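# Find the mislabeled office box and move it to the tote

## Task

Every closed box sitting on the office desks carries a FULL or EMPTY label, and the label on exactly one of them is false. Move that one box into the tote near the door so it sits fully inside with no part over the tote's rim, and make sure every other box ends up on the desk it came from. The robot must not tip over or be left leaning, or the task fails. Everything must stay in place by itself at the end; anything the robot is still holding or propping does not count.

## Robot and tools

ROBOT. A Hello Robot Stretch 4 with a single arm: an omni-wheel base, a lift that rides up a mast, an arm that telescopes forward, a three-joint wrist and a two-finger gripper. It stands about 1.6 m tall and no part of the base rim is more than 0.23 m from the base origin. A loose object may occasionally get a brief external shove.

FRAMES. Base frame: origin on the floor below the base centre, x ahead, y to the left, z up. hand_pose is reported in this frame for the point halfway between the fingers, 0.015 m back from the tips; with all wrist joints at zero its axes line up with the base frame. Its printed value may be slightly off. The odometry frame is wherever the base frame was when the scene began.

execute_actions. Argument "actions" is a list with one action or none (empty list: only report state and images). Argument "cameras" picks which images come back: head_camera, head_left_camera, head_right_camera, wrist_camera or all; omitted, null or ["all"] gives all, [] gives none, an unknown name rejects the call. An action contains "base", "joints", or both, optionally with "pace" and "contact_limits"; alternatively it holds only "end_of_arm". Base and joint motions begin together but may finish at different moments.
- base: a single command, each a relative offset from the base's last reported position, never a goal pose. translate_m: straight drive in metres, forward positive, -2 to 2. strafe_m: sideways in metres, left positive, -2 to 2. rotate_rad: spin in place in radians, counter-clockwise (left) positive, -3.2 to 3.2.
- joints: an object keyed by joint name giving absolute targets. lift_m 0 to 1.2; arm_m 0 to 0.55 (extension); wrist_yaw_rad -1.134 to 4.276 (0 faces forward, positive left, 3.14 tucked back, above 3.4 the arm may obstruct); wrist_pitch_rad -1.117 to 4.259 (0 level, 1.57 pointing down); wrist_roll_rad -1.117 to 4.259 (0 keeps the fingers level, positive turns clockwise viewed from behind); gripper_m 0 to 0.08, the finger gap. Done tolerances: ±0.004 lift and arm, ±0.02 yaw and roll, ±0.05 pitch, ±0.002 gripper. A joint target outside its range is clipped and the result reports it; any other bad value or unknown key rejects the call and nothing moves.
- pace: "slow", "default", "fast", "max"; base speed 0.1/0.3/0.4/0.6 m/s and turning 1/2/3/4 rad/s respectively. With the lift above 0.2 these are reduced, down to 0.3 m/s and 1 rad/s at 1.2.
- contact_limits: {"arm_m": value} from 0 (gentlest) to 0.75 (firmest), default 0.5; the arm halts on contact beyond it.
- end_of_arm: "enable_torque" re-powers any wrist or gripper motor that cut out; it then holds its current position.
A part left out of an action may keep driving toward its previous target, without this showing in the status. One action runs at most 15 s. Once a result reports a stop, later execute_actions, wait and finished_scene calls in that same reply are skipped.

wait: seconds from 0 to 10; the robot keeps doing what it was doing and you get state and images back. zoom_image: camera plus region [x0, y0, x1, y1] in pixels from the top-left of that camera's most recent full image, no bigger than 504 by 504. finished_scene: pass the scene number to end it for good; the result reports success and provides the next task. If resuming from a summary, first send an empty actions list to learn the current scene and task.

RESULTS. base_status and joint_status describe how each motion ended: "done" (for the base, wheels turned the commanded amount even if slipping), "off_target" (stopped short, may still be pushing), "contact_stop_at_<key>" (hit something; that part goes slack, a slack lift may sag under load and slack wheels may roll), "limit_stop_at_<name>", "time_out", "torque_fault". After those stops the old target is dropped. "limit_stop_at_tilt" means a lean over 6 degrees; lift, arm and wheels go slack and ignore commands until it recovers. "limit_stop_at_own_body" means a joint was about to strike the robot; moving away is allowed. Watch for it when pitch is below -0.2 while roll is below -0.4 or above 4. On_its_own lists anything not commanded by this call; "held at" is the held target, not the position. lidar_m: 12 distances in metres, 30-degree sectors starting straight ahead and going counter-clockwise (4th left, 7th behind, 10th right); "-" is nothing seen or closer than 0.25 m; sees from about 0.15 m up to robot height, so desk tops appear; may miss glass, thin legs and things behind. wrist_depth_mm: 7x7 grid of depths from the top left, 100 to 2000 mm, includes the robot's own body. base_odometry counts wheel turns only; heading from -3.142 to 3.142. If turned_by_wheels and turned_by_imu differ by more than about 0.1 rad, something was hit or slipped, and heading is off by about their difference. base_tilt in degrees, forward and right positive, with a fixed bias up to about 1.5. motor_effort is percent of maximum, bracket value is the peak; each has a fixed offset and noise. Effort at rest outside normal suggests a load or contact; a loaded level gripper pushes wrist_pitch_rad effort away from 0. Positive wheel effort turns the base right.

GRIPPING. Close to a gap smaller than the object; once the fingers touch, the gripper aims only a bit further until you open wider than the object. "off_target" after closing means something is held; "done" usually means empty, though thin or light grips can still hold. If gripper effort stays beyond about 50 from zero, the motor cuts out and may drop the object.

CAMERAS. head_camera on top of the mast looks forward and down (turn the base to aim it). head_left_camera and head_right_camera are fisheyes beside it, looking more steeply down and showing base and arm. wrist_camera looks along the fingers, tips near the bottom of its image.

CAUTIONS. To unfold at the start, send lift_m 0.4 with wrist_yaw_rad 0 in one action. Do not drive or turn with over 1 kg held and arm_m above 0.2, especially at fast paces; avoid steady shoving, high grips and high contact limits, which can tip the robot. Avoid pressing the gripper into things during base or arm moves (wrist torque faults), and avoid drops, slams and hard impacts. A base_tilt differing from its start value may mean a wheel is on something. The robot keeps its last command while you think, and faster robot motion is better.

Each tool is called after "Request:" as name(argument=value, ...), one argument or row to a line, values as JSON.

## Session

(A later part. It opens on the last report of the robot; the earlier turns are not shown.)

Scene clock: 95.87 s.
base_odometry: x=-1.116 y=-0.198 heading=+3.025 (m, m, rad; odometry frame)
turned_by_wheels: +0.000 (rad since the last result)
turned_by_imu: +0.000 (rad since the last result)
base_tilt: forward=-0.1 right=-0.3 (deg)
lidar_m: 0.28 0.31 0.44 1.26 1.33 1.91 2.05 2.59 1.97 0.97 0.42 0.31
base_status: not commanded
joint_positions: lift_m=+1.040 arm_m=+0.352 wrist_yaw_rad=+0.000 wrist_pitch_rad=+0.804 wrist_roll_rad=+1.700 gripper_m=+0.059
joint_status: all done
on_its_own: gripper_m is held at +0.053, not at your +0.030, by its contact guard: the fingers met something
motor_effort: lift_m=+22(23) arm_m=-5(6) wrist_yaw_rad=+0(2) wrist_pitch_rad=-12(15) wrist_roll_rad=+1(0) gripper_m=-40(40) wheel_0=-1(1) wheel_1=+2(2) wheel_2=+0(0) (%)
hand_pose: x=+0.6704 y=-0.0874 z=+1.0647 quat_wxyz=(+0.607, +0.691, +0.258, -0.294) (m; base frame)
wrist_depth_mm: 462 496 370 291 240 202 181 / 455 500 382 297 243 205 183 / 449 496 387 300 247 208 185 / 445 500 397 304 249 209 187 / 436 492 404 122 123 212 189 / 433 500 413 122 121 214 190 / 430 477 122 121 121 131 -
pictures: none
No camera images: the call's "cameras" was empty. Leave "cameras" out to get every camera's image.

Request:
execute_actions(
  actions=[
    {"joints":{"lift_m":1.011,"wrist_pitch_rad":1.57},"pace":"slow"},
  ],
  cameras=[],
)

Request:
execute_actions(
  actions=[
    {"joints":{"gripper_m":0.08}},
  ],
  cameras=[],
)

Request:
execute_actions(
  actions=[
    {"joints":{"lift_m":1.08},"pace":"fast"},
  ],
  cameras=[],
)

Request:
execute_actions(
  actions=[
    {"base":{"strafe_m":-0.58},"joints":{"arm_m":0.5,"lift_m":1.11},"pace":"fast"},
  ],
  cameras=["wrist_camera","head_right_camera"],
)

Scene clock: 102.43 s.
base_odometry: x=-1.116 y=-0.198 heading=+3.025 (m, m, rad; odometry frame)
turned_by_wheels: +0.000 (rad since the last result)
turned_by_imu: -0.001 (rad since the last result)
base_tilt: forward=+0.0 right=-0.3 (deg)
lidar_m: 0.27 0.31 0.45 1.26 1.33 1.92 2.04 2.53 1.98 0.98 0.40 0.30
base_status: not commanded
joint_positions: lift_m=+1.011 arm_m=+0.352 wrist_yaw_rad=+0.000 wrist_pitch_rad=+1.570 wrist_roll_rad=+1.700 gripper_m=+0.059
joint_status: all done
on_its_own: gripper_m is held at +0.053, not at your +0.030, by its contact guard: the fingers met something
motor_effort: lift_m=+16(20) arm_m=-5(6) wrist_yaw_rad=-1(0) wrist_pitch_rad=+1(10) wrist_roll_rad=+1(1) gripper_m=-39(40) wheel_0=-1(1) wheel_1=+2(2) wheel_2=+0(0) (%)
hand_pose: x=+0.5232 y=-0.0874 z=+0.9767 quat_wxyz=(+0.467, +0.532, +0.466, -0.531) (m; base frame)
wrist_depth_mm: 179 178 177 176 175 173 - / 179 177 176 175 174 173 171 / 178 177 176 174 173 172 171 / 177 176 175 174 172 171 170 / 176 175 174 122 123 170 169 / 175 174 173 122 121 169 169 / 175 174 122 121 121 132 -
pictures: none
No camera images: the call's "cameras" was empty. Leave "cameras" out to get every camera's image.

Scene clock: 103.37 s.
base_odometry: x=-1.116 y=-0.198 heading=+3.025 (m, m, rad; odometry frame)
turned_by_wheels: +0.000 (rad since the last result)
turned_by_imu: +0.000 (rad since the last result)
base_tilt: forward=-0.1 right=-0.3 (deg)
lidar_m: 0.29 0.31 0.43 1.24 1.30 1.89 2.05 2.57 1.99 0.97 0.39 0.29
base_status: not commanded
joint_positions: lift_m=+1.011 arm_m=+0.352 wrist_yaw_rad=+0.000 wrist_pitch_rad=+1.570 wrist_roll_rad=+1.700 gripper_m=+0.080
joint_status: all done
motor_effort: lift_m=+16(16) arm_m=-6(6) wrist_yaw_rad=+1(1) wrist_pitch_rad=+1(2) wrist_roll_rad=+1(3) gripper_m=+2(39) wheel_0=-1(1) wheel_1=+2(2) wheel_2=+0(0) (%)
hand_pose: x=+0.5231 y=-0.0874 z=+0.9767 quat_wxyz=(+0.467, +0.531, +0.466, -0.531) (m; base frame)
wrist_depth_mm: 180 179 178 177 175 174 - / 180 178 177 175 174 173 172 / 179 178 176 175 174 172 172 / 178 176 175 174 173 172 170 / 177 176 175 123 124 171 170 / 176 175 174 123 122 170 169 / 176 174 126 122 122 124 -
pictures: none
No camera images: the call's "cameras" was empty. Leave "cameras" out to get every camera's image.

Scene clock: 104.40 s.
base_odometry: x=-1.116 y=-0.198 heading=+3.025 (m, m, rad; odometry frame)
turned_by_wheels: +0.000 (rad since the last result)
turned_by_imu: +0.000 (rad since the last result)
base_tilt: forward=-0.1 right=-0.3 (deg)
lidar_m: 0.28 0.32 0.46 1.26 1.32 1.89 2.02 2.56 1.98 0.96 0.40 0.28
base_status: not commanded
joint_positions: lift_m=+1.080 arm_m=+0.352 wrist_yaw_rad=+0.000 wrist_pitch_rad=+1.570 wrist_roll_rad=+1.700 gripper_m=+0.080
joint_status: all done
motor_effort: lift_m=+20(22) arm_m=-5(6) wrist_yaw_rad=+2(2) wrist_pitch_rad=+1(1) wrist_roll_rad=+0(2) gripper_m=+2(1) wheel_0=-1(1) wheel_1=+2(2) wheel_2=+0(0) (%)
hand_pose: x=+0.5231 y=-0.0874 z=+1.0453 quat_wxyz=(+0.467, +0.531, +0.467, -0.531) (m; base frame)
wrist_depth_mm: 252 250 248 246 245 243 240 / 250 249 247 245 243 242 241 / 250 248 245 244 242 240 239 / 249 247 245 244 241 240 238 / 248 246 244 192 239 238 237 / 246 244 243 191 239 237 236 / 245 242 143 190 190 124 -
pictures: none
No camera images: the call's "cameras" was empty. Leave "cameras" out to get every camera's image.

Scene clock: 107.47 s.
base_odometry: x=-1.049 y=+0.378 heading=+3.025 (m, m, rad; odometry frame)
turned_by_wheels: +0.000 (rad since the last result)
turned_by_imu: -0.002 (rad since the last result)
base_tilt: forward=-0.1 right=-0.4 (deg)
lidar_m: 0.25 0.27 0.40 1.84 1.91 2.82 2.43 1.85 1.34 1.36 0.34 0.26
base_status: done
joint_positions: lift_m=+1.110 arm_m=+0.499 wrist_yaw_rad=+0.000 wrist_pitch_rad=+1.570 wrist_roll_rad=+1.700 gripper_m=+0.080
joint_status: all done
motor_effort: lift_m=+20(21) arm_m=+6(8) wrist_yaw_rad=+0(1) wrist_pitch_rad=+1(2) wrist_roll_rad=+3(0) gripper_m=+1(2) wheel_0=-2(7) wheel_1=-1(10) wheel_2=+0(0) (%)
hand_pose: x=+0.6700 y=-0.0874 z=+1.0754 quat_wxyz=(+0.467, +0.531, +0.467, -0.531) (m; base frame)
wrist_depth_mm: 281 279 279 276 274 273 270 / 281 279 277 276 273 271 270 / 279 277 276 274 272 270 268 / 279 276 224 224 271 268 267 / 278 276 223 223 270 267 266 / 276 274 271 270 268 266 264 / 276 272 143 268 267 124 -
pictures: head_right_camera, wrist_camera
Images, in order (width x height): head_right_camera 420x672, wrist_camera 616x392.

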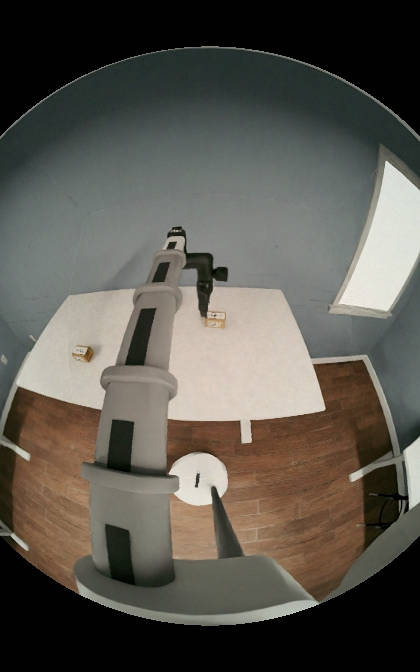

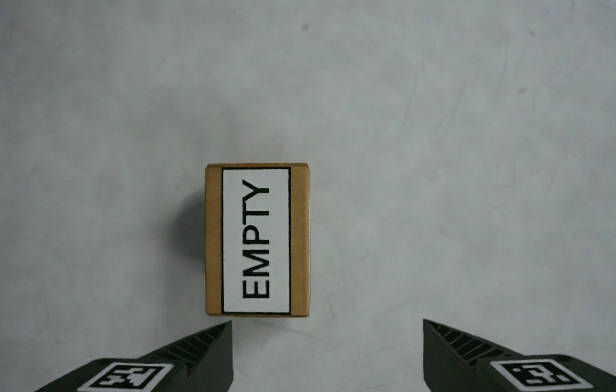

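Request:
execute_actions(
  actions=[
    {"base":{"strafe_m":-0.037},"joints":{"lift_m":1.065,"arm_m":0.537,"wrist_roll_rad":1.73}},
  ],
  cameras=[],
)

Request:
execute_actions(
  actions=[
    {"joints":{"lift_m":1.01}},
  ],
  cameras=[],
)

Request:
execute_actions(
  actions=[
    {"joints":{"gripper_m":0.03}},
  ],
  cameras=[],
)

Request:
execute_actions(
  actions=[
    {"joints":{"lift_m":1.04,"wrist_pitch_rad":0.8}},
  ],
  cameras=[],
)

Scene clock: 114.33 s.
base_odometry: x=-1.044 y=+0.415 heading=+3.025 (m, m, rad; odometry frame)
turned_by_wheels: +0.000 (rad since the last result)
turned_by_imu: +0.000 (rad since the last result)
base_tilt: forward=+0.0 right=-0.3 (deg)
lidar_m: 0.25 0.27 0.40 1.88 1.99 2.17 2.42 1.79 1.34 1.29 0.34 0.25
base_status: done
joint_positions: lift_m=+1.065 arm_m=+0.536 wrist_yaw_rad=+0.000 wrist_pitch_rad=+1.570 wrist_roll_rad=+1.730 gripper_m=+0.080
joint_status: all done
motor_effort: lift_m=+14(19) arm_m=+7(11) wrist_yaw_rad=-1(0) wrist_pitch_rad=+1(1) wrist_roll_rad=+1(2) gripper_m=+3(2) wheel_0=+3(11) wheel_1=+1(8) wheel_2=+0(1) (%)
hand_pose: x=+0.7070 y=-0.0874 z=+1.0308 quat_wxyz=(+0.459, +0.538, +0.459, -0.538) (m; base frame)
wrist_depth_mm: 236 234 232 230 229 227 225 / 235 233 232 229 228 226 225 / 233 232 231 229 228 225 224 / 232 231 229 228 226 225 224 / 232 230 228 176 224 224 223 / 230 229 228 176 176 223 222 / 229 229 143 175 175 124 -
pictures: none
No camera images: the call's "cameras" was empty. Leave "cameras" out to get every camera's image.

Scene clock: 115.47 s.
base_odometry: x=-1.044 y=+0.415 heading=+3.025 (m, m, rad; odometry frame)
turned_by_wheels: +0.000 (rad since the last result)
turned_by_imu: +0.000 (rad since the last result)
base_tilt: forward=-0.1 right=-0.3 (deg)
lidar_m: 0.25 0.28 0.39 1.86 2.00 2.16 2.42 1.80 1.34 1.31 0.35 0.25
base_status: not commanded
joint_positions: lift_m=+1.010 arm_m=+0.536 wrist_yaw_rad=+0.000 wrist_pitch_rad=+1.570 wrist_roll_rad=+1.730 gripper_m=+0.080
joint_status: all done
motor_effort: lift_m=+15(16) arm_m=+6(6) wrist_yaw_rad=-1(0) wrist_pitch_rad=+1(1) wrist_roll_rad=+3(1) gripper_m=+1(3) wheel_0=+2(3) wheel_1=+1(1) wheel_2=+0(0) (%)
hand_pose: x=+0.7070 y=-0.0874 z=+0.9758 quat_wxyz=(+0.459, +0.538, +0.459, -0.538) (m; base frame)
wrist_depth_mm: 179 178 177 175 174 173 - / 178 177 176 174 173 172 171 / 177 176 175 173 173 171 170 / 177 175 174 173 172 170 169 / 176 174 173 122 121 170 169 / 175 174 172 121 121 169 168 / 175 173 126 121 120 124 -
pictures: none
No camera images: the call's "cameras" was empty. Leave "cameras" out to get every camera's image.

Scene clock: 116.47 s.
base_odometry: x=-1.044 y=+0.415 heading=+3.025 (m, m, rad; odometry frame)
turned_by_wheels: +0.000 (rad since the last result)
turned_by_imu: +0.000 (rad since the last result)
base_tilt: forward=-0.1 right=-0.3 (deg)
lidar_m: 0.25 0.28 0.39 1.87 2.00 2.19 2.41 1.80 1.31 1.32 0.34 0.25
base_status: not commanded
joint_positions: lift_m=+1.010 arm_m=+0.536 wrist_yaw_rad=+0.000 wrist_pitch_rad=+1.570 wrist_roll_rad=+1.730 gripper_m=+0.059
joint_status: gripper_m off_target (ended at +0.059, target +0.030)
on_its_own: gripper_m is held at +0.053, not at your +0.030, by its contact guard: the fingers met something
motor_effort: lift_m=+15(15) arm_m=+6(6) wrist_yaw_rad=+0(1) wrist_pitch_rad=+1(1) wrist_roll_rad=+3(1) gripper_m=-40(45) wheel_0=+3(2) wheel_1=+1(1) wheel_2=+0(0) (%)
hand_pose: x=+0.7070 y=-0.0874 z=+0.9758 quat_wxyz=(+0.459, +0.538, +0.459, -0.538) (m; base frame)
wrist_depth_mm: 179 178 176 175 174 173 - / 178 177 176 175 173 172 171 / 177 176 175 174 172 171 170 / 177 175 174 173 172 170 170 / 176 175 174 122 121 170 169 / 175 174 173 121 121 169 168 / 174 173 122 121 120 132 -
pictures: none
No camera images: the call's "cameras" was empty. Leave "cameras" out to get every camera's image.

Scene clock: 117.47 s.
base_odometry: x=-1.044 y=+0.415 heading=+3.025 (m, m, rad; odometry frame)
turned_by_wheels: +0.000 (rad since the last result)
turned_by_imu: +0.000 (rad since the last result)
base_tilt: forward=-0.1 right=-0.3 (deg)
lidar_m: 0.25 0.28 0.41 1.87 2.00 2.18 2.42 1.80 1.32 1.31 0.36 0.26
base_status: not commanded
joint_positions: lift_m=+1.040 arm_m=+0.536 wrist_yaw_rad=+0.000 wrist_pitch_rad=+0.802 wrist_roll_rad=+1.730 gripper_m=+0.059
joint_status: all done
on_its_own: gripper_m is held at +0.053, not at your +0.030, by its contact guard: the fingers met something
motor_effort: lift_m=+21(22) arm_m=+6(6) wrist_yaw_rad=+1(0) wrist_pitch_rad=-6(10) wrist_roll_rad=+0(2) gripper_m=-40(40) wheel_0=+3(3) wheel_1=+1(1) wheel_2=+0(0) (%)
hand_pose: x=+0.8546 y=-0.0874 z=+1.0651 quat_wxyz=(+0.597, +0.701, +0.253, -0.297) (m; base frame)
wrist_depth_mm: 276 317 359 289 238 201 180 / 272 314 364 296 242 204 182 / 267 307 364 301 245 207 185 / 263 303 357 297 243 211 187 / 258 298 336 122 121 213 189 / 256 294 327 121 121 215 191 / 253 279 121 121 120 132 -
pictures: none
No camera images: the call's "cameras" was empty. Leave "cameras" out to get every camera's image.

Request:
execute_actions(
  actions=[
    {"joints":{"lift_m":1.011,"wrist_pitch_rad":1.57},"pace":"slow"},
  ],
  cameras=[],
)

Request:
execute_actions(
  actions=[
    {"joints":{"gripper_m":0.08}},
  ],
  cameras=[],
)

Request:
execute_actions(
  actions=[
    {"joints":{"lift_m":1.08},"pace":"fast"},
  ],
  cameras=[],
)

Request:
execute_actions(
  actions=[
    {"base":{"translate_m":-0.9},"joints":{"arm_m":0.2},"pace":"fast"},
  ],
  cameras=[],
)

Request:
execute_actions(
  actions=[
    {"base":{"rotate_rad":-1.55},"joints":{"wrist_pitch_rad":0.5,"wrist_roll_rad":0,"lift_m":1.0},"pace":"fast"},
  ],
)

Scene clock: 124.63 s.
base_odometry: x=-1.044 y=+0.415 heading=+3.025 (m, m, rad; odometry frame)
turned_by_wheels: +0.000 (rad since the last result)
turned_by_imu: -0.001 (rad since the last result)
base_tilt: forward=-0.1 right=-0.2 (deg)
lidar_m: 0.25 0.28 0.41 1.89 2.00 2.17 2.44 1.83 1.34 1.30 0.35 0.26
base_status: not commanded
joint_positions: lift_m=+1.011 arm_m=+0.536 wrist_yaw_rad=+0.000 wrist_pitch_rad=+1.570 wrist_roll_rad=+1.730 gripper_m=+0.059
joint_status: all done
on_its_own: gripper_m is held at +0.053, not at your +0.030, by its contact guard: the fingers met something
motor_effort: lift_m=+14(19) arm_m=+6(6) wrist_yaw_rad=+0(1) wrist_pitch_rad=+2(3) wrist_roll_rad=+1(1) gripper_m=-39(40) wheel_0=+3(3) wheel_1=+1(1) wheel_2=+0(0) (%)
hand_pose: x=+0.7071 y=-0.0874 z=+0.9768 quat_wxyz=(+0.459, +0.538, +0.458, -0.538) (m; base frame)
wrist_depth_mm: 180 179 177 176 175 174 - / 179 178 177 176 174 173 172 / 178 177 176 175 174 172 172 / 178 176 175 174 173 172 170 / 177 176 174 122 121 170 170 / 176 175 174 121 121 170 169 / 176 174 122 121 120 132 -
pictures: none
No camera images: the call's "cameras" was empty. Leave "cameras" out to get every camera's image.

Scene clock: 125.57 s.
base_odometry: x=-1.044 y=+0.415 heading=+3.025 (m, m, rad; odometry frame)
turned_by_wheels: +0.000 (rad since the last result)
turned_by_imu: +0.000 (rad since the last result)
base_tilt: forward=-0.2 right=-0.2 (deg)
lidar_m: 0.25 0.27 0.39 1.86 1.99 2.20 2.42 1.79 1.34 1.31 0.33 0.26
base_status: not commanded
joint_positions: lift_m=+1.011 arm_m=+0.536 wrist_yaw_rad=+0.000 wrist_pitch_rad=+1.570 wrist_roll_rad=+1.730 gripper_m=+0.080
joint_status: all done
motor_effort: lift_m=+15(15) arm_m=+6(6) wrist_yaw_rad=-1(1) wrist_pitch_rad=+1(1) wrist_roll_rad=+0(0) gripper_m=+1(38) wheel_0=+3(3) wheel_1=+1(1) wheel_2=+0(0) (%)
hand_pose: x=+0.7071 y=-0.0874 z=+0.9768 quat_wxyz=(+0.459, +0.538, +0.458, -0.538) (m; base frame)
wrist_depth_mm: 180 178 177 176 175 174 - / 179 178 177 176 174 173 172 / 178 177 176 175 173 172 171 / 177 176 175 174 173 171 171 / 177 176 174 123 122 171 170 / 176 175 174 122 122 170 169 / 175 174 125 122 121 124 -
pictures: none
No camera images: the call's "cameras" was empty. Leave "cameras" out to get every camera's image.

Scene clock: 126.60 s.
base_odometry: x=-1.044 y=+0.415 heading=+3.025 (m, m, rad; odometry frame)
turned_by_wheels: +0.000 (rad since the last result)
turned_by_imu: +0.000 (rad since the last result)
base_tilt: forward=-0.1 right=-0.3 (deg)
lidar_m: 0.25 0.26 0.40 1.89 1.98 2.19 2.42 1.80 1.33 1.30 0.35 0.26
base_status: not commanded
joint_positions: lift_m=+1.080 arm_m=+0.536 wrist_yaw_rad=+0.000 wrist_pitch_rad=+1.570 wrist_roll_rad=+1.730 gripper_m=+0.080
joint_status: all done
motor_effort: lift_m=+21(21) arm_m=+6(6) wrist_yaw_rad=+0(0) wrist_pitch_rad=+1(1) wrist_roll_rad=+1(2) gripper_m=+1(2) wheel_0=+3(3) wheel_1=+1(1) wheel_2=+0(0) (%)
hand_pose: x=+0.7070 y=-0.0874 z=+1.0453 quat_wxyz=(+0.459, +0.538, +0.458, -0.538) (m; base frame)
wrist_depth_mm: 252 250 248 246 243 242 241 / 251 248 247 245 243 241 239 / 249 247 246 244 242 240 238 / 248 245 244 243 241 239 237 / 247 246 244 191 239 237 237 / 244 245 243 191 237 236 236 / 245 243 143 190 189 124 -
pictures: none
No camera images: the call's "cameras" was empty. Leave "cameras" out to get every camera's image.

Scene clock: 130.77 s.
base_odometry: x=-0.151 y=+0.310 heading=+3.025 (m, m, rad; odometry frame)
turned_by_wheels: +0.000 (rad since the last result)
turned_by_imu: +0.000 (rad since the last result)
base_tilt: forward=-0.2 right=-0.3 (deg)
lidar_m: 1.13 1.26 1.99 1.90 2.00 1.39 1.50 1.63 1.31 1.25 1.33 1.18
base_status: done
joint_positions: lift_m=+1.080 arm_m=+0.201 wrist_yaw_rad=+0.000 wrist_pitch_rad=+1.570 wrist_roll_rad=+1.730 gripper_m=+0.080
joint_status: all done
motor_effort: lift_m=+21(21) arm_m=-6(7) wrist_yaw_rad=-1(2) wrist_pitch_rad=+0(1) wrist_roll_rad=-1(2) gripper_m=+2(2) wheel_0=-4(8) wheel_1=-2(5) wheel_2=+2(13) (%)
hand_pose: x=+0.3721 y=-0.0874 z=+1.0453 quat_wxyz=(+0.459, +0.538, +0.458, -0.538) (m; base frame)
wrist_depth_mm: 1229 1229 1229 1229 1229 1205 1205 / 1229 1229 1229 1205 1229 1205 1160 / 1229 1229 1229 1182 1205 1205 1182 / 1205 1229 1205 1229 1118 976 960 / 1229 1229 1205 1205 991 960 1182 / 1205 1205 1182 1205 1182 960 1182 / 1205 1229 143 1182 1182 124 1160
pictures: none
No camera images: the call's "cameras" was empty. Leave "cameras" out to get every camera's image.

Scene clock: 133.20 s.
base_odometry: x=-0.151 y=+0.310 heading=+1.475 (m, m, rad; odometry frame)
turned_by_wheels: -1.549 (rad since the last result)
turned_by_imu: -1.588 (rad since the last result)
base_tilt: forward=-0.1 right=-0.2 (deg)
lidar_m: 1.25 1.33 1.17 1.15 1.26 2.01 2.32 2.37 1.36 1.49 1.60 1.29
base_status: done
joint_positions: lift_m=+1.000 arm_m=+0.201 wrist_yaw_rad=+0.000 wrist_pitch_rad=+0.503 wrist_roll_rad=+0.000 gripper_m=+0.080
joint_status: all done
motor_effort: lift_m=+15(20) arm_m=-6(6) wrist_yaw_rad=+2(0) wrist_pitch_rad=-7(12) wrist_roll_rad=-1(3) gripper_m=+1(1) wheel_0=+3(6) wheel_1=+2(7) wheel_2=+3(10) (%)
hand_pose: x=+0.5583 y=-0.0874 z=+1.0760 quat_wxyz=(+0.969, +0.000, +0.249, +0.000) (m; base frame)
wrist_depth_mm: 1576 1537 1537 1464 1464 1464 1464 / 1661 1618 1618 1618 1576 1537 1537 / 1808 1708 1537 1499 1430 1464 1618 / 1808 1078 1098 1060 1042 1025 1025 / - 1983 1921 1921 1921 1921 1863 / 1756 1661 1618 1661 1661 1618 1618 / 1499 1499 143 1430 1430 124 1430
pictures: head_camera, head_left_camera, head_right_camera, wrist_camera
Images, in order (width x height): head_camera 420x560, head_left_camera 420x672, head_right_camera 420x672, wrist_camera 616x392.

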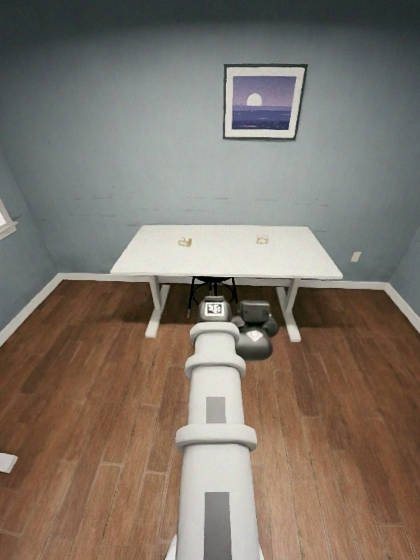

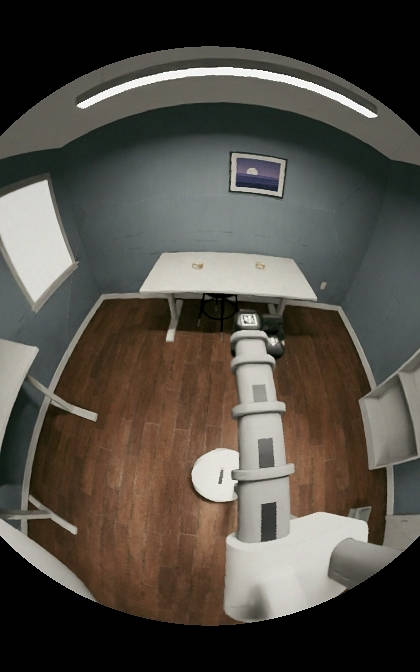

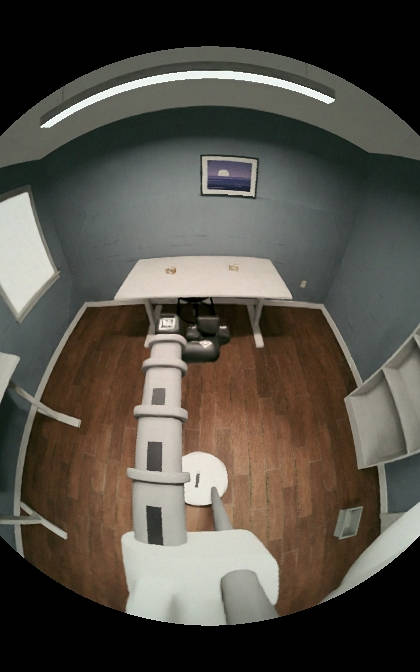

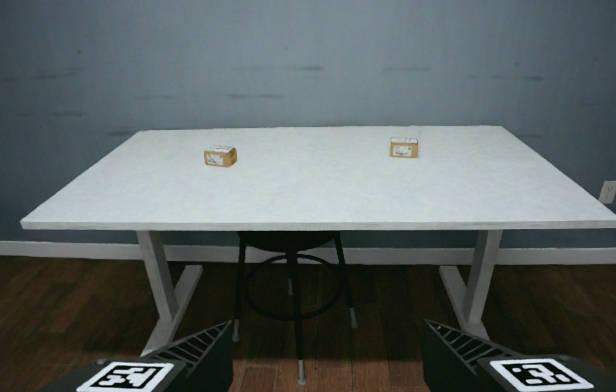

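Request:
execute_actions(
  actions=[
    {"base":{"strafe_m":0.34},"joints":{"wrist_pitch_rad":1.57,"wrist_roll_rad":2.0,"arm_m":0.51,"lift_m":0.88},"pace":"fast"},
  ],
  cameras=[],
)

Request:
execute_actions(
  actions=[
    {"base":{"translate_m":0.96},"pace":"fast"},
  ],
  cameras=["wrist_camera","head_right_camera"],
)

Scene clock: 140.53 s.
base_odometry: x=-0.489 y=+0.343 heading=+1.475 (m, m, rad; odometry frame)
turned_by_wheels: +0.000 (rad since the last result)
turned_by_imu: +0.000 (rad since the last result)
base_tilt: forward=-0.1 right=-0.2 (deg)
lidar_m: 1.27 2.13 0.81 0.80 0.87 1.32 2.22 2.06 1.67 1.83 2.28 1.31
base_status: done
joint_positions: lift_m=+0.880 arm_m=+0.509 wrist_yaw_rad=+0.000 wrist_pitch_rad=+1.570 wrist_roll_rad=+2.000 gripper_m=+0.080
joint_status: all done
motor_effort: lift_m=+16(17) arm_m=+6(7) wrist_yaw_rad=+1(2) wrist_pitch_rad=+1(5) wrist_roll_rad=+1(7) gripper_m=+1(0) wheel_0=-2(14) wheel_1=+1(11) wheel_2=+0(10) (%)
hand_pose: x=+0.6800 y=-0.0874 z=+0.8457 quat_wxyz=(+0.382, +0.595, +0.382, -0.595) (m; base frame)
wrist_depth_mm: 1042 1008 1008 1008 991 1008 991 / 1042 1025 1008 1008 1008 991 778 / 1025 1008 1008 1008 1008 976 778 / 1008 1025 1008 991 1008 976 820 / 1008 1008 1008 991 991 976 976 / 1008 1008 991 991 976 976 976 / 1025 1008 143 976 960 124 976
pictures: none
No camera images: the call's "cameras" was empty. Leave "cameras" out to get every camera's image.

Scene clock: 144.43 s.
base_odometry: x=-0.398 y=+1.298 heading=+1.475 (m, m, rad; odometry frame)
turned_by_wheels: +0.000 (rad since the last result)
turned_by_imu: -0.002 (rad since the last result)
base_tilt: forward=-0.1 right=-0.3 (deg)
lidar_m: 0.29 0.33 0.48 1.51 0.94 1.16 3.69 2.22 1.98 1.03 0.41 0.33
base_status: done
joint_positions: lift_m=+0.880 arm_m=+0.509 wrist_yaw_rad=+0.000 wrist_pitch_rad=+1.570 wrist_roll_rad=+2.000 gripper_m=+0.080
joint_status: not commanded
motor_effort: lift_m=+16(16) arm_m=+6(6) wrist_yaw_rad=+1(0) wrist_pitch_rad=+1(1) wrist_roll_rad=-1(4) gripper_m=+1(1) wheel_0=+1(8) wheel_1=+1(7) wheel_2=+0(16) (%)
hand_pose: x=+0.6800 y=-0.0874 z=+0.8457 quat_wxyz=(+0.382, +0.595, +0.382, -0.595) (m; base frame)
wrist_depth_mm: 283 281 279 277 276 271 272 / 281 279 278 276 273 272 270 / 279 278 276 274 273 270 270 / 279 277 274 223 271 270 267 / 279 276 274 222 270 268 267 / 276 273 273 221 270 267 265 / 274 273 143 270 268 124 -
pictures: head_right_camera, wrist_camera
Images, in order (width x height): head_right_camera 420x672, wrist_camera 616x392.

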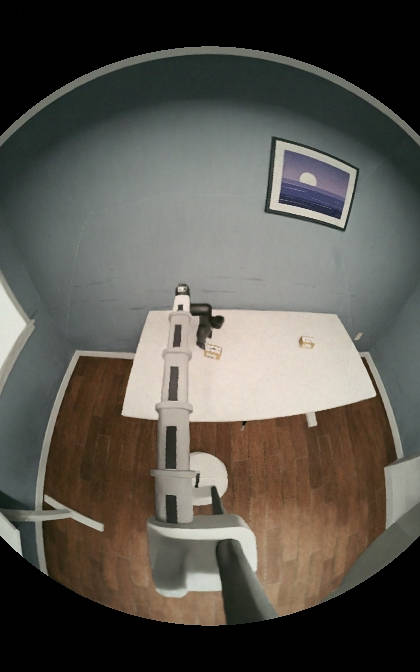

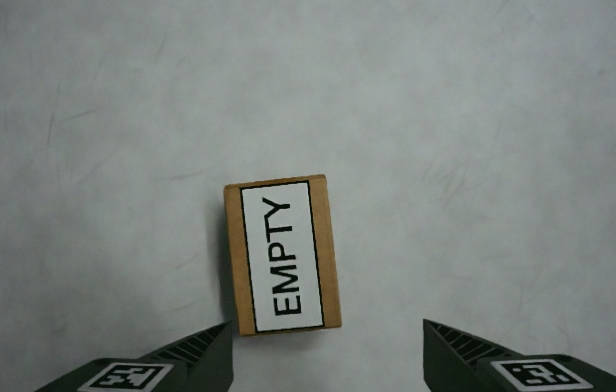

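Request:
execute_actions(
  actions=[
    {"base":{"strafe_m":-0.031},"joints":{"lift_m":0.835,"arm_m":0.523,"wrist_roll_rad":1.92}},
  ],
  cameras=[],
)

Request:
execute_actions(
  actions=[
    {"joints":{"lift_m":0.78}},
  ],
  cameras=[],
)

Request:
execute_actions(
  actions=[
    {"joints":{"gripper_m":0.03}},
  ],
  cameras=[],
)

Request:
execute_actions(
  actions=[
    {"joints":{"lift_m":0.81,"wrist_pitch_rad":0.8}},
  ],
  cameras=[],
)

Scene clock: 153.57 s.
base_odometry: x=-0.367 y=+1.295 heading=+1.475 (m, m, rad; odometry frame)
turned_by_wheels: +0.000 (rad since the last result)
turned_by_imu: -0.001 (rad since the last result)
base_tilt: forward=-0.1 right=-0.3 (deg)
lidar_m: 0.30 0.33 0.47 1.57 0.95 1.23 3.71 2.18 1.93 1.08 0.42 0.33
base_status: done
joint_positions: lift_m=+0.835 arm_m=+0.522 wrist_yaw_rad=+0.000 wrist_pitch_rad=+1.570 wrist_roll_rad=+1.920 gripper_m=+0.080
joint_status: all done
motor_effort: lift_m=+15(16) arm_m=+6(4) wrist_yaw_rad=+0(1) wrist_pitch_rad=+0(0) wrist_roll_rad=+0(1) gripper_m=+2(1) wheel_0=-1(12) wheel_1=-1(7) wheel_2=+0(5) (%)
hand_pose: x=+0.6930 y=-0.0874 z=+0.8008 quat_wxyz=(+0.406, +0.580, +0.405, -0.579) (m; base frame)
wrist_depth_mm: 236 235 233 231 229 228 227 / 235 233 232 230 229 227 226 / 235 232 230 229 227 226 224 / 233 231 230 229 227 224 224 / 232 230 229 177 224 224 223 / 231 229 228 176 224 223 222 / 229 228 143 176 175 124 -
pictures: none
No camera images: the call's "cameras" was empty. Leave "cameras" out to get every camera's image.

Scene clock: 154.70 s.
base_odometry: x=-0.367 y=+1.295 heading=+1.475 (m, m, rad; odometry frame)
turned_by_wheels: +0.000 (rad since the last result)
turned_by_imu: +0.000 (rad since the last result)
base_tilt: forward=-0.1 right=-0.3 (deg)
lidar_m: 0.30 0.33 0.48 1.54 0.94 1.23 3.71 2.17 1.95 1.08 0.43 0.29
base_status: not commanded
joint_positions: lift_m=+0.780 arm_m=+0.522 wrist_yaw_rad=+0.000 wrist_pitch_rad=+1.570 wrist_roll_rad=+1.920 gripper_m=+0.080
joint_status: all done
motor_effort: lift_m=+15(17) arm_m=+6(6) wrist_yaw_rad=+1(1) wrist_pitch_rad=+0(1) wrist_roll_rad=-1(0) gripper_m=+1(2) wheel_0=-1(1) wheel_1=-1(1) wheel_2=+0(0) (%)
hand_pose: x=+0.6930 y=-0.0874 z=+0.7458 quat_wxyz=(+0.406, +0.580, +0.405, -0.579) (m; base frame)
wrist_depth_mm: 179 178 177 175 174 172 - / 178 177 175 174 173 172 171 / 178 176 175 174 172 171 170 / 177 175 175 173 172 171 170 / 176 175 174 122 121 170 169 / 175 174 173 121 121 169 168 / 174 173 125 121 120 124 -
pictures: none
No camera images: the call's "cameras" was empty. Leave "cameras" out to get every camera's image.

Scene clock: 155.70 s.
base_odometry: x=-0.367 y=+1.295 heading=+1.475 (m, m, rad; odometry frame)
turned_by_wheels: +0.000 (rad since the last result)
turned_by_imu: +0.000 (rad since the last result)
base_tilt: forward=-0.1 right=-0.3 (deg)
lidar_m: 0.30 0.34 0.49 1.56 0.96 1.24 3.71 2.18 1.93 1.06 0.42 0.31
base_status: not commanded
joint_positions: lift_m=+0.780 arm_m=+0.522 wrist_yaw_rad=+0.000 wrist_pitch_rad=+1.570 wrist_roll_rad=+1.920 gripper_m=+0.059
joint_status: gripper_m off_target (ended at +0.059, target +0.030)
on_its_own: gripper_m is held at +0.053, not at your +0.030, by its contact guard: the fingers met something
motor_effort: lift_m=+15(15) arm_m=+6(6) wrist_yaw_rad=-2(1) wrist_pitch_rad=+0(1) wrist_roll_rad=+1(1) gripper_m=-40(44) wheel_0=-1(1) wheel_1=-1(1) wheel_2=+0(0) (%)
hand_pose: x=+0.6930 y=-0.0874 z=+0.7458 quat_wxyz=(+0.406, +0.580, +0.405, -0.579) (m; base frame)
wrist_depth_mm: 179 177 176 176 174 173 - / 178 177 175 175 173 172 171 / 178 176 175 174 172 171 171 / 177 176 174 173 172 170 169 / 176 174 173 122 121 170 169 / 175 174 173 121 121 169 168 / 174 173 122 121 120 132 -
pictures: none
No camera images: the call's "cameras" was empty. Leave "cameras" out to get every camera's image.

Scene clock: 156.70 s.
base_odometry: x=-0.367 y=+1.295 heading=+1.475 (m, m, rad; odometry frame)
turned_by_wheels: +0.000 (rad since the last result)
turned_by_imu: +0.000 (rad since the last result)
base_tilt: forward=-0.1 right=-0.3 (deg)
lidar_m: 0.29 0.31 0.48 1.54 0.93 1.23 3.69 2.19 1.94 1.08 0.42 0.32
base_status: not commanded
joint_positions: lift_m=+0.810 arm_m=+0.522 wrist_yaw_rad=+0.000 wrist_pitch_rad=+0.802 wrist_roll_rad=+1.920 gripper_m=+0.059
joint_status: all done
on_its_own: gripper_m is held at +0.053, not at your +0.030, by its contact guard: the fingers met something
motor_effort: lift_m=+21(23) arm_m=+6(7) wrist_yaw_rad=+0(1) wrist_pitch_rad=-6(7) wrist_roll_rad=+1(2) gripper_m=-40(40) wheel_0=-1(1) wheel_1=-1(1) wheel_2=+0(0) (%)
hand_pose: x=+0.8406 y=-0.0874 z=+0.8351 quat_wxyz=(+0.528, +0.754, +0.224, -0.320) (m; base frame)
wrist_depth_mm: 382 413 314 258 217 186 - / 366 415 336 268 224 191 173 / 353 410 351 281 233 198 178 / 343 397 375 293 240 205 183 / 334 379 413 122 121 212 189 / 325 370 410 121 121 219 195 / 317 347 122 121 121 132 -
pictures: none
No camera images: the call's "cameras" was empty. Leave "cameras" out to get every camera's image.

Request:
execute_actions(
  actions=[
    {"joints":{"lift_m":0.781,"wrist_pitch_rad":1.57},"pace":"slow"},
  ],
  cameras=[],
)

Request:
execute_actions(
  actions=[
    {"joints":{"gripper_m":0.08}},
  ],
  cameras=[],
)

Request:
execute_actions(
  actions=[
    {"joints":{"lift_m":0.85},"pace":"fast"},
  ],
  cameras=[],
)

Request:
execute_actions(
  actions=[
    {"base":{"strafe_m":-0.64},"joints":{"arm_m":0.545,"lift_m":0.88,"wrist_roll_rad":1.67},"pace":"fast"},
  ],
  cameras=["wrist_camera","head_right_camera"],
)

Scene clock: 163.83 s.
base_odometry: x=-0.367 y=+1.295 heading=+1.475 (m, m, rad; odometry frame)
turned_by_wheels: +0.000 (rad since the last result)
turned_by_imu: -0.001 (rad since the last result)
base_tilt: forward=-0.1 right=-0.3 (deg)
lidar_m: 0.30 0.34 0.47 1.55 0.95 1.23 3.71 2.17 1.92 1.08 0.44 0.32
base_status: not commanded
joint_positions: lift_m=+0.781 arm_m=+0.522 wrist_yaw_rad=+0.000 wrist_pitch_rad=+1.570 wrist_roll_rad=+1.920 gripper_m=+0.059
joint_status: all done
on_its_own: gripper_m is held at +0.053, not at your +0.030, by its contact guard: the fingers met something
motor_effort: lift_m=+15(19) arm_m=+6(6) wrist_yaw_rad=+1(2) wrist_pitch_rad=+1(3) wrist_roll_rad=+1(0) gripper_m=-40(40) wheel_0=-1(1) wheel_1=-1(1) wheel_2=-1(0) (%)
hand_pose: x=+0.6931 y=-0.0874 z=+0.7468 quat_wxyz=(+0.406, +0.580, +0.405, -0.579) (m; base frame)
wrist_depth_mm: 180 179 178 176 175 174 - / 179 178 177 175 174 173 172 / 178 177 176 175 173 172 171 / 177 177 175 174 172 171 171 / 177 176 174 122 121 170 170 / 176 175 174 121 121 170 169 / 175 174 122 121 120 128 -
pictures: none
No camera images: the call's "cameras" was empty. Leave "cameras" out to get every camera's image.

Scene clock: 164.77 s.
base_odometry: x=-0.367 y=+1.295 heading=+1.475 (m, m, rad; odometry frame)
turned_by_wheels: +0.000 (rad since the last result)
turned_by_imu: +0.000 (rad since the last result)
base_tilt: forward=-0.1 right=-0.4 (deg)
lidar_m: 0.30 0.32 0.49 1.55 0.96 1.26 3.71 2.18 1.94 1.10 0.43 0.32
base_status: not commanded
joint_positions: lift_m=+0.781 arm_m=+0.522 wrist_yaw_rad=+0.000 wrist_pitch_rad=+1.570 wrist_roll_rad=+1.920 gripper_m=+0.080
joint_status: all done
motor_effort: lift_m=+15(14) arm_m=+6(6) wrist_yaw_rad=+0(1) wrist_pitch_rad=+2(1) wrist_roll_rad=+1(1) gripper_m=+2(39) wheel_0=-1(1) wheel_1=-1(1) wheel_2=+0(0) (%)
hand_pose: x=+0.6931 y=-0.0874 z=+0.7468 quat_wxyz=(+0.406, +0.580, +0.405, -0.579) (m; base frame)
wrist_depth_mm: 180 179 177 176 175 174 - / 179 178 177 175 174 173 172 / 179 178 176 175 173 172 171 / 178 177 175 174 173 171 171 / 177 176 174 123 122 171 169 / 176 175 174 122 122 170 169 / 176 174 126 122 121 124 -
pictures: none
No camera images: the call's "cameras" was empty. Leave "cameras" out to get every camera's image.

Scene clock: 165.80 s.
base_odometry: x=-0.367 y=+1.295 heading=+1.475 (m, m, rad; odometry frame)
turned_by_wheels: +0.000 (rad since the last result)
turned_by_imu: +0.000 (rad since the last result)
base_tilt: forward=-0.2 right=-0.3 (deg)
lidar_m: 0.30 0.33 0.48 1.56 0.94 1.22 3.70 2.18 1.94 1.08 0.45 0.31
base_status: not commanded
joint_positions: lift_m=+0.850 arm_m=+0.522 wrist_yaw_rad=+0.000 wrist_pitch_rad=+1.570 wrist_roll_rad=+1.920 gripper_m=+0.080
joint_status: all done
motor_effort: lift_m=+21(21) arm_m=+6(6) wrist_yaw_rad=-1(1) wrist_pitch_rad=+1(1) wrist_roll_rad=-1(1) gripper_m=+1(1) wheel_0=-1(1) wheel_1=-1(1) wheel_2=+0(0) (%)
hand_pose: x=+0.6930 y=-0.0874 z=+0.8153 quat_wxyz=(+0.406, +0.580, +0.405, -0.579) (m; base frame)
wrist_depth_mm: 251 249 247 246 244 243 242 / 250 249 247 245 243 241 240 / 249 248 245 244 242 240 238 / 248 246 244 243 240 239 238 / 247 245 243 191 238 238 236 / 245 244 242 191 238 237 236 / 245 243 143 190 189 124 -
pictures: none
No camera images: the call's "cameras" was empty. Leave "cameras" out to get every camera's image.

Scene clock: 168.70 s.
base_odometry: x=+0.270 y=+1.234 heading=+1.475 (m, m, rad; odometry frame)
turned_by_wheels: +0.000 (rad since the last result)
turned_by_imu: -0.001 (rad since the last result)
base_tilt: forward=-0.1 right=-0.3 (deg)
lidar_m: 0.27 0.28 0.41 1.76 1.57 2.26 3.75 1.65 1.30 1.53 0.39 0.28
base_status: done
joint_positions: lift_m=+0.880 arm_m=+0.544 wrist_yaw_rad=+0.000 wrist_pitch_rad=+1.570 wrist_roll_rad=+1.670 gripper_m=+0.080
joint_status: all done
motor_effort: lift_m=+20(23) arm_m=+7(6) wrist_yaw_rad=-1(0) wrist_pitch_rad=+1(1) wrist_roll_rad=-1(5) gripper_m=+1(2) wheel_0=+1(9) wheel_1=+2(11) wheel_2=+0(0) (%)
hand_pose: x=+0.7150 y=-0.0874 z=+0.8453 quat_wxyz=(+0.475, +0.524, +0.474, -0.524) (m; base frame)
wrist_depth_mm: 282 281 278 276 274 273 271 / 281 279 277 276 273 271 270 / 281 278 276 274 272 270 268 / 279 277 274 273 271 268 267 / 277 274 274 272 270 267 266 / 277 274 272 220 268 267 265 / 276 272 143 220 267 124 -
pictures: head_right_camera, wrist_camera
Images, in order (width x height): head_right_camera 420x672, wrist_camera 616x392.

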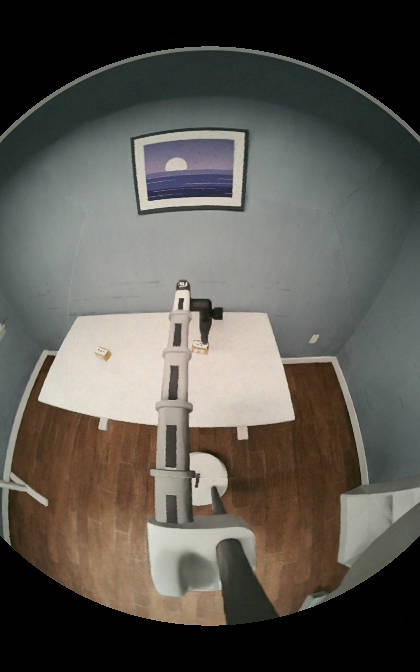

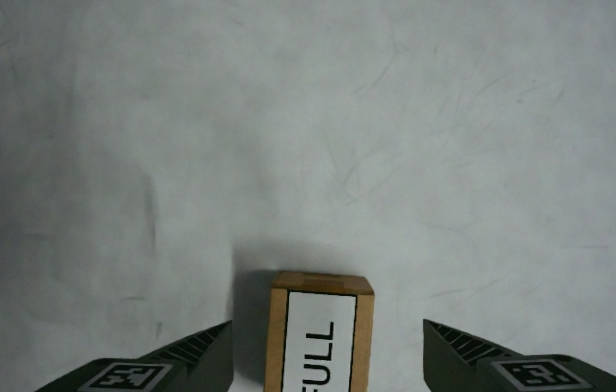

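Request:
execute_actions(
  actions=[
    {"base":{"rotate_rad":0.052},"joints":{"lift_m":0.835,"arm_m":0.55,"wrist_roll_rad":1.8}},
  ],
  cameras=["wrist_camera"],
)

Request:
execute_actions(
  actions=[
    {"joints":{"lift_m":0.78}},
  ],
  cameras=[],
)

Request:
execute_actions(
  actions=[
    {"joints":{"gripper_m":0.03}},
  ],
  cameras=[],
)

Request:
execute_actions(
  actions=[
    {"joints":{"lift_m":0.81,"wrist_pitch_rad":0.8}},
  ],
  cameras=[],
)

Request:
execute_actions(
  actions=[
    {"base":{"translate_m":-1.5},"joints":{"arm_m":0.1,"lift_m":0.83,"wrist_pitch_rad":1.57},"pace":"fast"},
  ],
  cameras=[],
)

Request:
execute_actions(
  actions=[
    {"base":{"rotate_rad":-1.7},"joints":{"lift_m":0.4},"pace":"fast"},
  ],
)

Scene clock: 179.57 s.
base_odometry: x=+0.270 y=+1.234 heading=+1.527 (m, m, rad; odometry frame)
turned_by_wheels: +0.052 (rad since the last result)
turned_by_imu: +0.053 (rad since the last result)
base_tilt: forward=-0.1 right=-0.3 (deg)
lidar_m: 0.28 0.31 0.46 1.55 1.57 2.30 3.71 1.62 1.30 1.53 0.37 0.28
base_status: done
joint_positions: lift_m=+0.835 arm_m=+0.549 wrist_yaw_rad=+0.000 wrist_pitch_rad=+1.570 wrist_roll_rad=+1.800 gripper_m=+0.080
joint_status: all done
motor_effort: lift_m=+15(19) arm_m=+6(7) wrist_yaw_rad=+1(0) wrist_pitch_rad=+1(0) wrist_roll_rad=+0(3) gripper_m=+2(1) wheel_0=-1(2) wheel_1=-2(5) wheel_2=+0(6) (%)
hand_pose: x=+0.7200 y=-0.0874 z=+0.8008 quat_wxyz=(+0.440, +0.554, +0.439, -0.554) (m; base frame)
wrist_depth_mm: 236 234 232 230 229 228 226 / 236 233 231 229 229 227 225 / 234 232 231 229 229 226 224 / 233 231 229 229 226 225 224 / 232 230 229 177 224 224 223 / 230 229 229 176 224 223 222 / 230 228 143 176 175 124 -
pictures: wrist_camera
Images, in order (width x height): wrist_camera 616x392.

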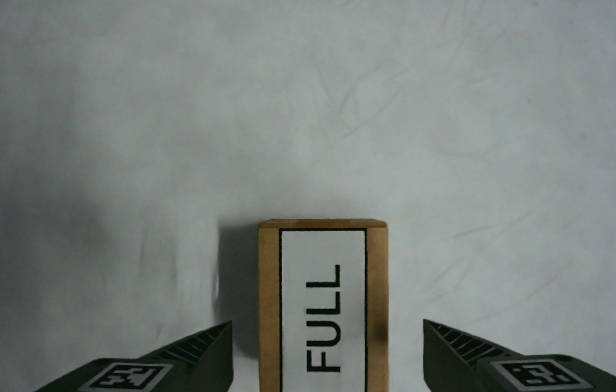

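Scene clock: 180.70 s.
base_odometry: x=+0.270 y=+1.234 heading=+1.527 (m, m, rad; odometry frame)
turned_by_wheels: +0.000 (rad since the last result)
turned_by_imu: +0.000 (rad since the last result)
base_tilt: forward=-0.1 right=-0.3 (deg)
lidar_m: 0.27 0.30 0.48 1.56 1.56 2.34 3.68 1.61 1.31 1.53 0.38 0.31
base_status: not commanded
joint_positions: lift_m=+0.780 arm_m=+0.549 wrist_yaw_rad=+0.000 wrist_pitch_rad=+1.570 wrist_roll_rad=+1.800 gripper_m=+0.080
joint_status: all done
motor_effort: lift_m=+15(14) arm_m=+6(6) wrist_yaw_rad=-1(0) wrist_pitch_rad=+0(0) wrist_roll_rad=+4(1) gripper_m=+2(2) wheel_0=-1(1) wheel_1=-2(2) wheel_2=+0(0) (%)
hand_pose: x=+0.7200 y=-0.0874 z=+0.7458 quat_wxyz=(+0.440, +0.554, +0.439, -0.554) (m; base frame)
wrist_depth_mm: 179 177 176 175 174 173 - / 178 177 176 175 173 172 171 / 178 176 175 174 173 171 170 / 177 176 175 173 172 170 169 / 176 175 173 122 122 169 169 / 175 174 172 121 121 169 168 / 175 173 122 121 120 124 -
pictures: none
No camera images: the call's "cameras" was empty. Leave "cameras" out to get every camera's image.

Scene clock: 181.70 s.
base_odometry: x=+0.270 y=+1.234 heading=+1.527 (m, m, rad; odometry frame)
turned_by_wheels: +0.000 (rad since the last result)
turned_by_imu: +0.000 (rad since the last result)
base_tilt: forward=-0.1 right=-0.3 (deg)
lidar_m: 0.26 0.31 0.45 1.56 1.55 2.33 3.69 1.61 1.31 1.53 0.37 0.29
base_status: not commanded
joint_positions: lift_m=+0.780 arm_m=+0.549 wrist_yaw_rad=+0.000 wrist_pitch_rad=+1.570 wrist_roll_rad=+1.800 gripper_m=+0.059
joint_status: gripper_m off_target (ended at +0.059, target +0.030)
on_its_own: gripper_m is held at +0.053, not at your +0.030, by its contact guard: the fingers met something
motor_effort: lift_m=+15(15) arm_m=+6(6) wrist_yaw_rad=+1(1) wrist_pitch_rad=+1(1) wrist_roll_rad=+1(0) gripper_m=-40(47) wheel_0=-1(1) wheel_1=-2(2) wheel_2=+0(0) (%)
hand_pose: x=+0.7200 y=-0.0874 z=+0.7458 quat_wxyz=(+0.440, +0.554, +0.439, -0.554) (m; base frame)
wrist_depth_mm: 179 178 176 175 174 172 - / 178 177 176 174 173 172 171 / 178 176 175 174 172 171 170 / 177 175 174 173 172 170 170 / 176 174 173 122 121 169 169 / 175 174 173 121 121 169 168 / 174 174 122 121 121 132 -
pictures: none
No camera images: the call's "cameras" was empty. Leave "cameras" out to get every camera's image.

Scene clock: 182.70 s.
base_odometry: x=+0.270 y=+1.234 heading=+1.527 (m, m, rad; odometry frame)
turned_by_wheels: +0.000 (rad since the last result)
turned_by_imu: +0.000 (rad since the last result)
base_tilt: forward=+0.0 right=-0.3 (deg)
lidar_m: 0.26 0.31 0.45 1.55 1.54 2.33 3.71 1.59 1.30 1.53 0.37 0.28
base_status: not commanded
joint_positions: lift_m=+0.810 arm_m=+0.549 wrist_yaw_rad=+0.000 wrist_pitch_rad=+0.802 wrist_roll_rad=+1.800 gripper_m=+0.059
joint_status: all done
on_its_own: gripper_m is held at +0.053, not at your +0.030, by its contact guard: the fingers met something
motor_effort: lift_m=+21(23) arm_m=+6(6) wrist_yaw_rad=+0(1) wrist_pitch_rad=-6(7) wrist_roll_rad=+3(2) gripper_m=-40(40) wheel_0=-1(1) wheel_1=-2(2) wheel_2=+0(0) (%)
hand_pose: x=+0.8676 y=-0.0874 z=+0.8351 quat_wxyz=(+0.572, +0.721, +0.243, -0.306) (m; base frame)
wrist_depth_mm: 286 329 347 278 230 194 - / 282 325 364 285 235 199 178 / 277 322 364 293 241 204 182 / 274 317 366 303 247 208 186 / 270 312 351 122 122 212 190 / 268 307 343 121 121 216 193 / 265 293 122 121 120 132 -
pictures: none
No camera images: the call's "cameras" was empty. Leave "cameras" out to get every camera's image.

Scene clock: 187.90 s.
base_odometry: x=+0.205 y=-0.264 heading=+1.527 (m, m, rad; odometry frame)
turned_by_wheels: +0.000 (rad since the last result)
turned_by_imu: +0.001 (rad since the last result)
base_tilt: forward=-0.1 right=-0.3 (deg)
lidar_m: 1.78 1.91 1.63 1.60 2.61 1.43 1.40 1.66 1.39 0.80 1.15 1.82
base_status: done
joint_positions: lift_m=+0.830 arm_m=+0.101 wrist_yaw_rad=+0.000 wrist_pitch_rad=+1.570 wrist_roll_rad=+1.800 gripper_m=+0.059
joint_status: all done
on_its_own: gripper_m is held at +0.053, not at your +0.030, by its contact guard: the fingers met something
motor_effort: lift_m=+20(22) arm_m=-6(10) wrist_yaw_rad=-1(2) wrist_pitch_rad=+0(4) wrist_roll_rad=-1(1) gripper_m=-40(40) wheel_0=-2(8) wheel_1=+0(6) wheel_2=-1(12) (%)
hand_pose: x=+0.2721 y=-0.0874 z=+0.7953 quat_wxyz=(+0.440, +0.554, +0.439, -0.554) (m; base frame)
wrist_depth_mm: 991 976 960 946 946 946 946 / 960 976 960 960 960 946 931 / 976 960 960 960 946 931 946 / 976 960 960 960 732 723 723 / 960 960 946 122 121 715 723 / 976 946 946 121 121 723 917 / 946 946 122 121 120 131 904
pictures: none
No camera images: the call's "cameras" was empty. Leave "cameras" out to get every camera's image.

Scene clock: 190.07 s.
base_odometry: x=+0.205 y=-0.264 heading=-0.173 (m, m, rad; odometry frame)
turned_by_wheels: -1.700 (rad since the last result)
turned_by_imu: -1.742 (rad since the last result)
base_tilt: forward=-0.1 right=-0.3 (deg)
lidar_m: 0.76 1.09 1.47 1.78 1.86 1.72 2.00 1.70 1.46 1.37 2.00 0.77
base_status: done
joint_positions: lift_m=+0.400 arm_m=+0.101 wrist_yaw_rad=+0.000 wrist_pitch_rad=+1.570 wrist_roll_rad=+1.800 gripper_m=+0.059
joint_status: all done
on_its_own: gripper_m is held at +0.053, not at your +0.030, by its contact guard: the fingers met something
motor_effort: lift_m=+15(16) arm_m=-6(6) wrist_yaw_rad=+0(0) wrist_pitch_rad=+1(2) wrist_roll_rad=+0(1) gripper_m=-40(40) wheel_0=+1(10) wheel_1=+0(9) wheel_2=+3(10) (%)
hand_pose: x=+0.2722 y=-0.0874 z=+0.3658 quat_wxyz=(+0.440, +0.554, +0.439, -0.554) (m; base frame)
wrist_depth_mm: 535 530 525 521 517 517 512 / 535 530 525 521 517 517 413 / 530 525 521 517 517 319 297 / 530 525 521 517 512 298 296 / 525 521 517 122 121 296 294 / 521 517 517 121 121 294 291 / 521 517 122 121 120 132 290
pictures: head_camera, head_left_camera, head_right_camera, wrist_camera
Images, in order (width x height): head_camera 420x560, head_left_camera 420x672, head_right_camera 420x672, wrist_camera 616x392.

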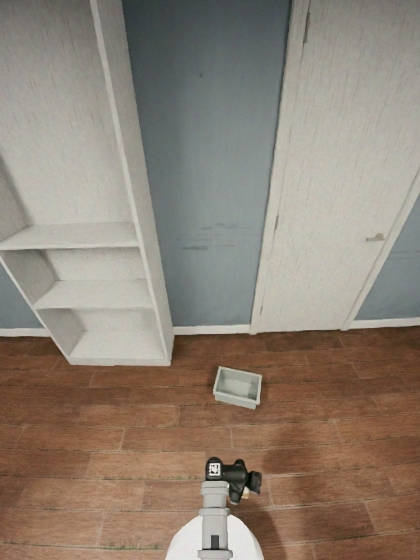

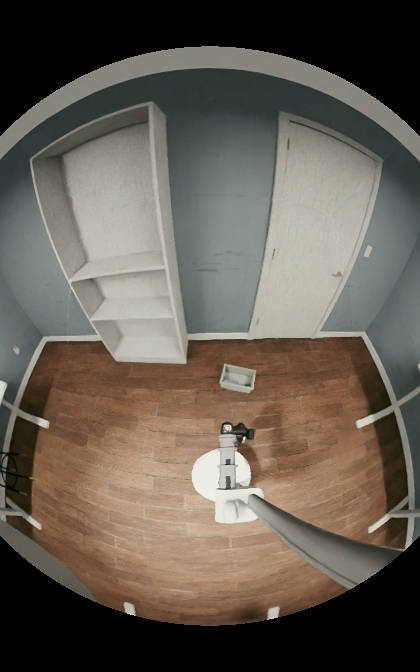

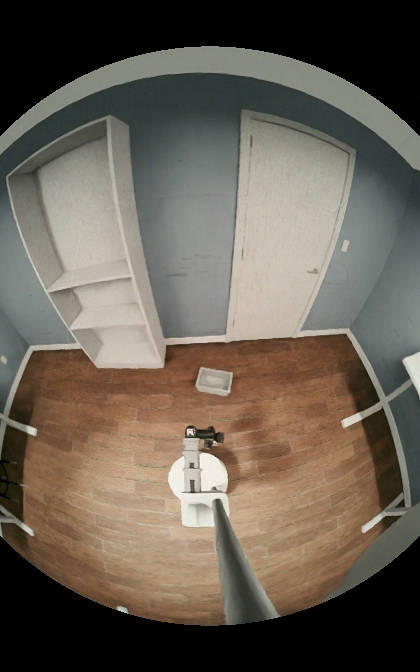

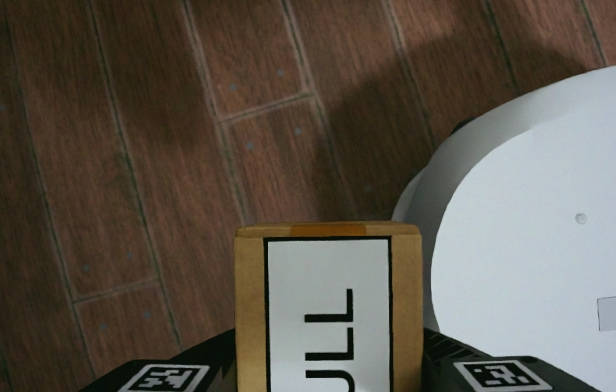

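Request:
execute_actions(
  actions=[
    {"base":{"translate_m":0.2},"joints":{"arm_m":0.445},"pace":"fast"},
  ],
  cameras=["wrist_camera"],
)

Scene clock: 197.87 s.
base_odometry: x=+0.402 y=-0.299 heading=-0.173 (m, m, rad; odometry frame)
turned_by_wheels: +0.000 (rad since the last result)
turned_by_imu: -0.001 (rad since the last result)
base_tilt: forward=+0.0 right=-0.3 (deg)
lidar_m: 0.55 0.90 1.20 1.79 1.84 1.92 2.19 2.69 1.46 1.36 1.68 0.60
base_status: done
joint_positions: lift_m=+0.400 arm_m=+0.444 wrist_yaw_rad=+0.000 wrist_pitch_rad=+1.570 wrist_roll_rad=+1.800 gripper_m=+0.059
joint_status: all done
on_its_own: gripper_m is held at +0.053, not at your +0.030, by its contact guard: the fingers met something
motor_effort: lift_m=+15(15) arm_m=+6(6) wrist_yaw_rad=+0(2) wrist_pitch_rad=+1(2) wrist_roll_rad=+3(2) gripper_m=-40(40) wheel_0=+2(8) wheel_1=+1(5) wheel_2=+0(17) (%)
hand_pose: x=+0.6150 y=-0.0874 z=+0.3658 quat_wxyz=(+0.440, +0.554, +0.439, -0.554) (m; base frame)
wrist_depth_mm: 535 530 525 521 517 512 512 / 530 525 433 442 512 512 512 / 525 525 512 512 512 508 512 / 530 521 512 512 512 508 504 / 525 525 430 122 121 508 500 / 521 512 402 121 121 504 496 / 521 517 122 121 120 132 500
pictures: wrist_camera
Images, in order (width x height): wrist_camera 616x392.

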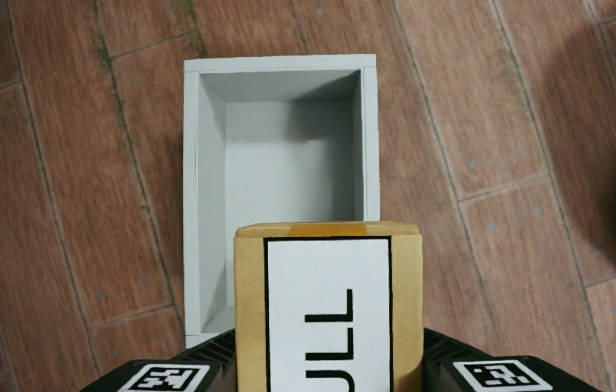

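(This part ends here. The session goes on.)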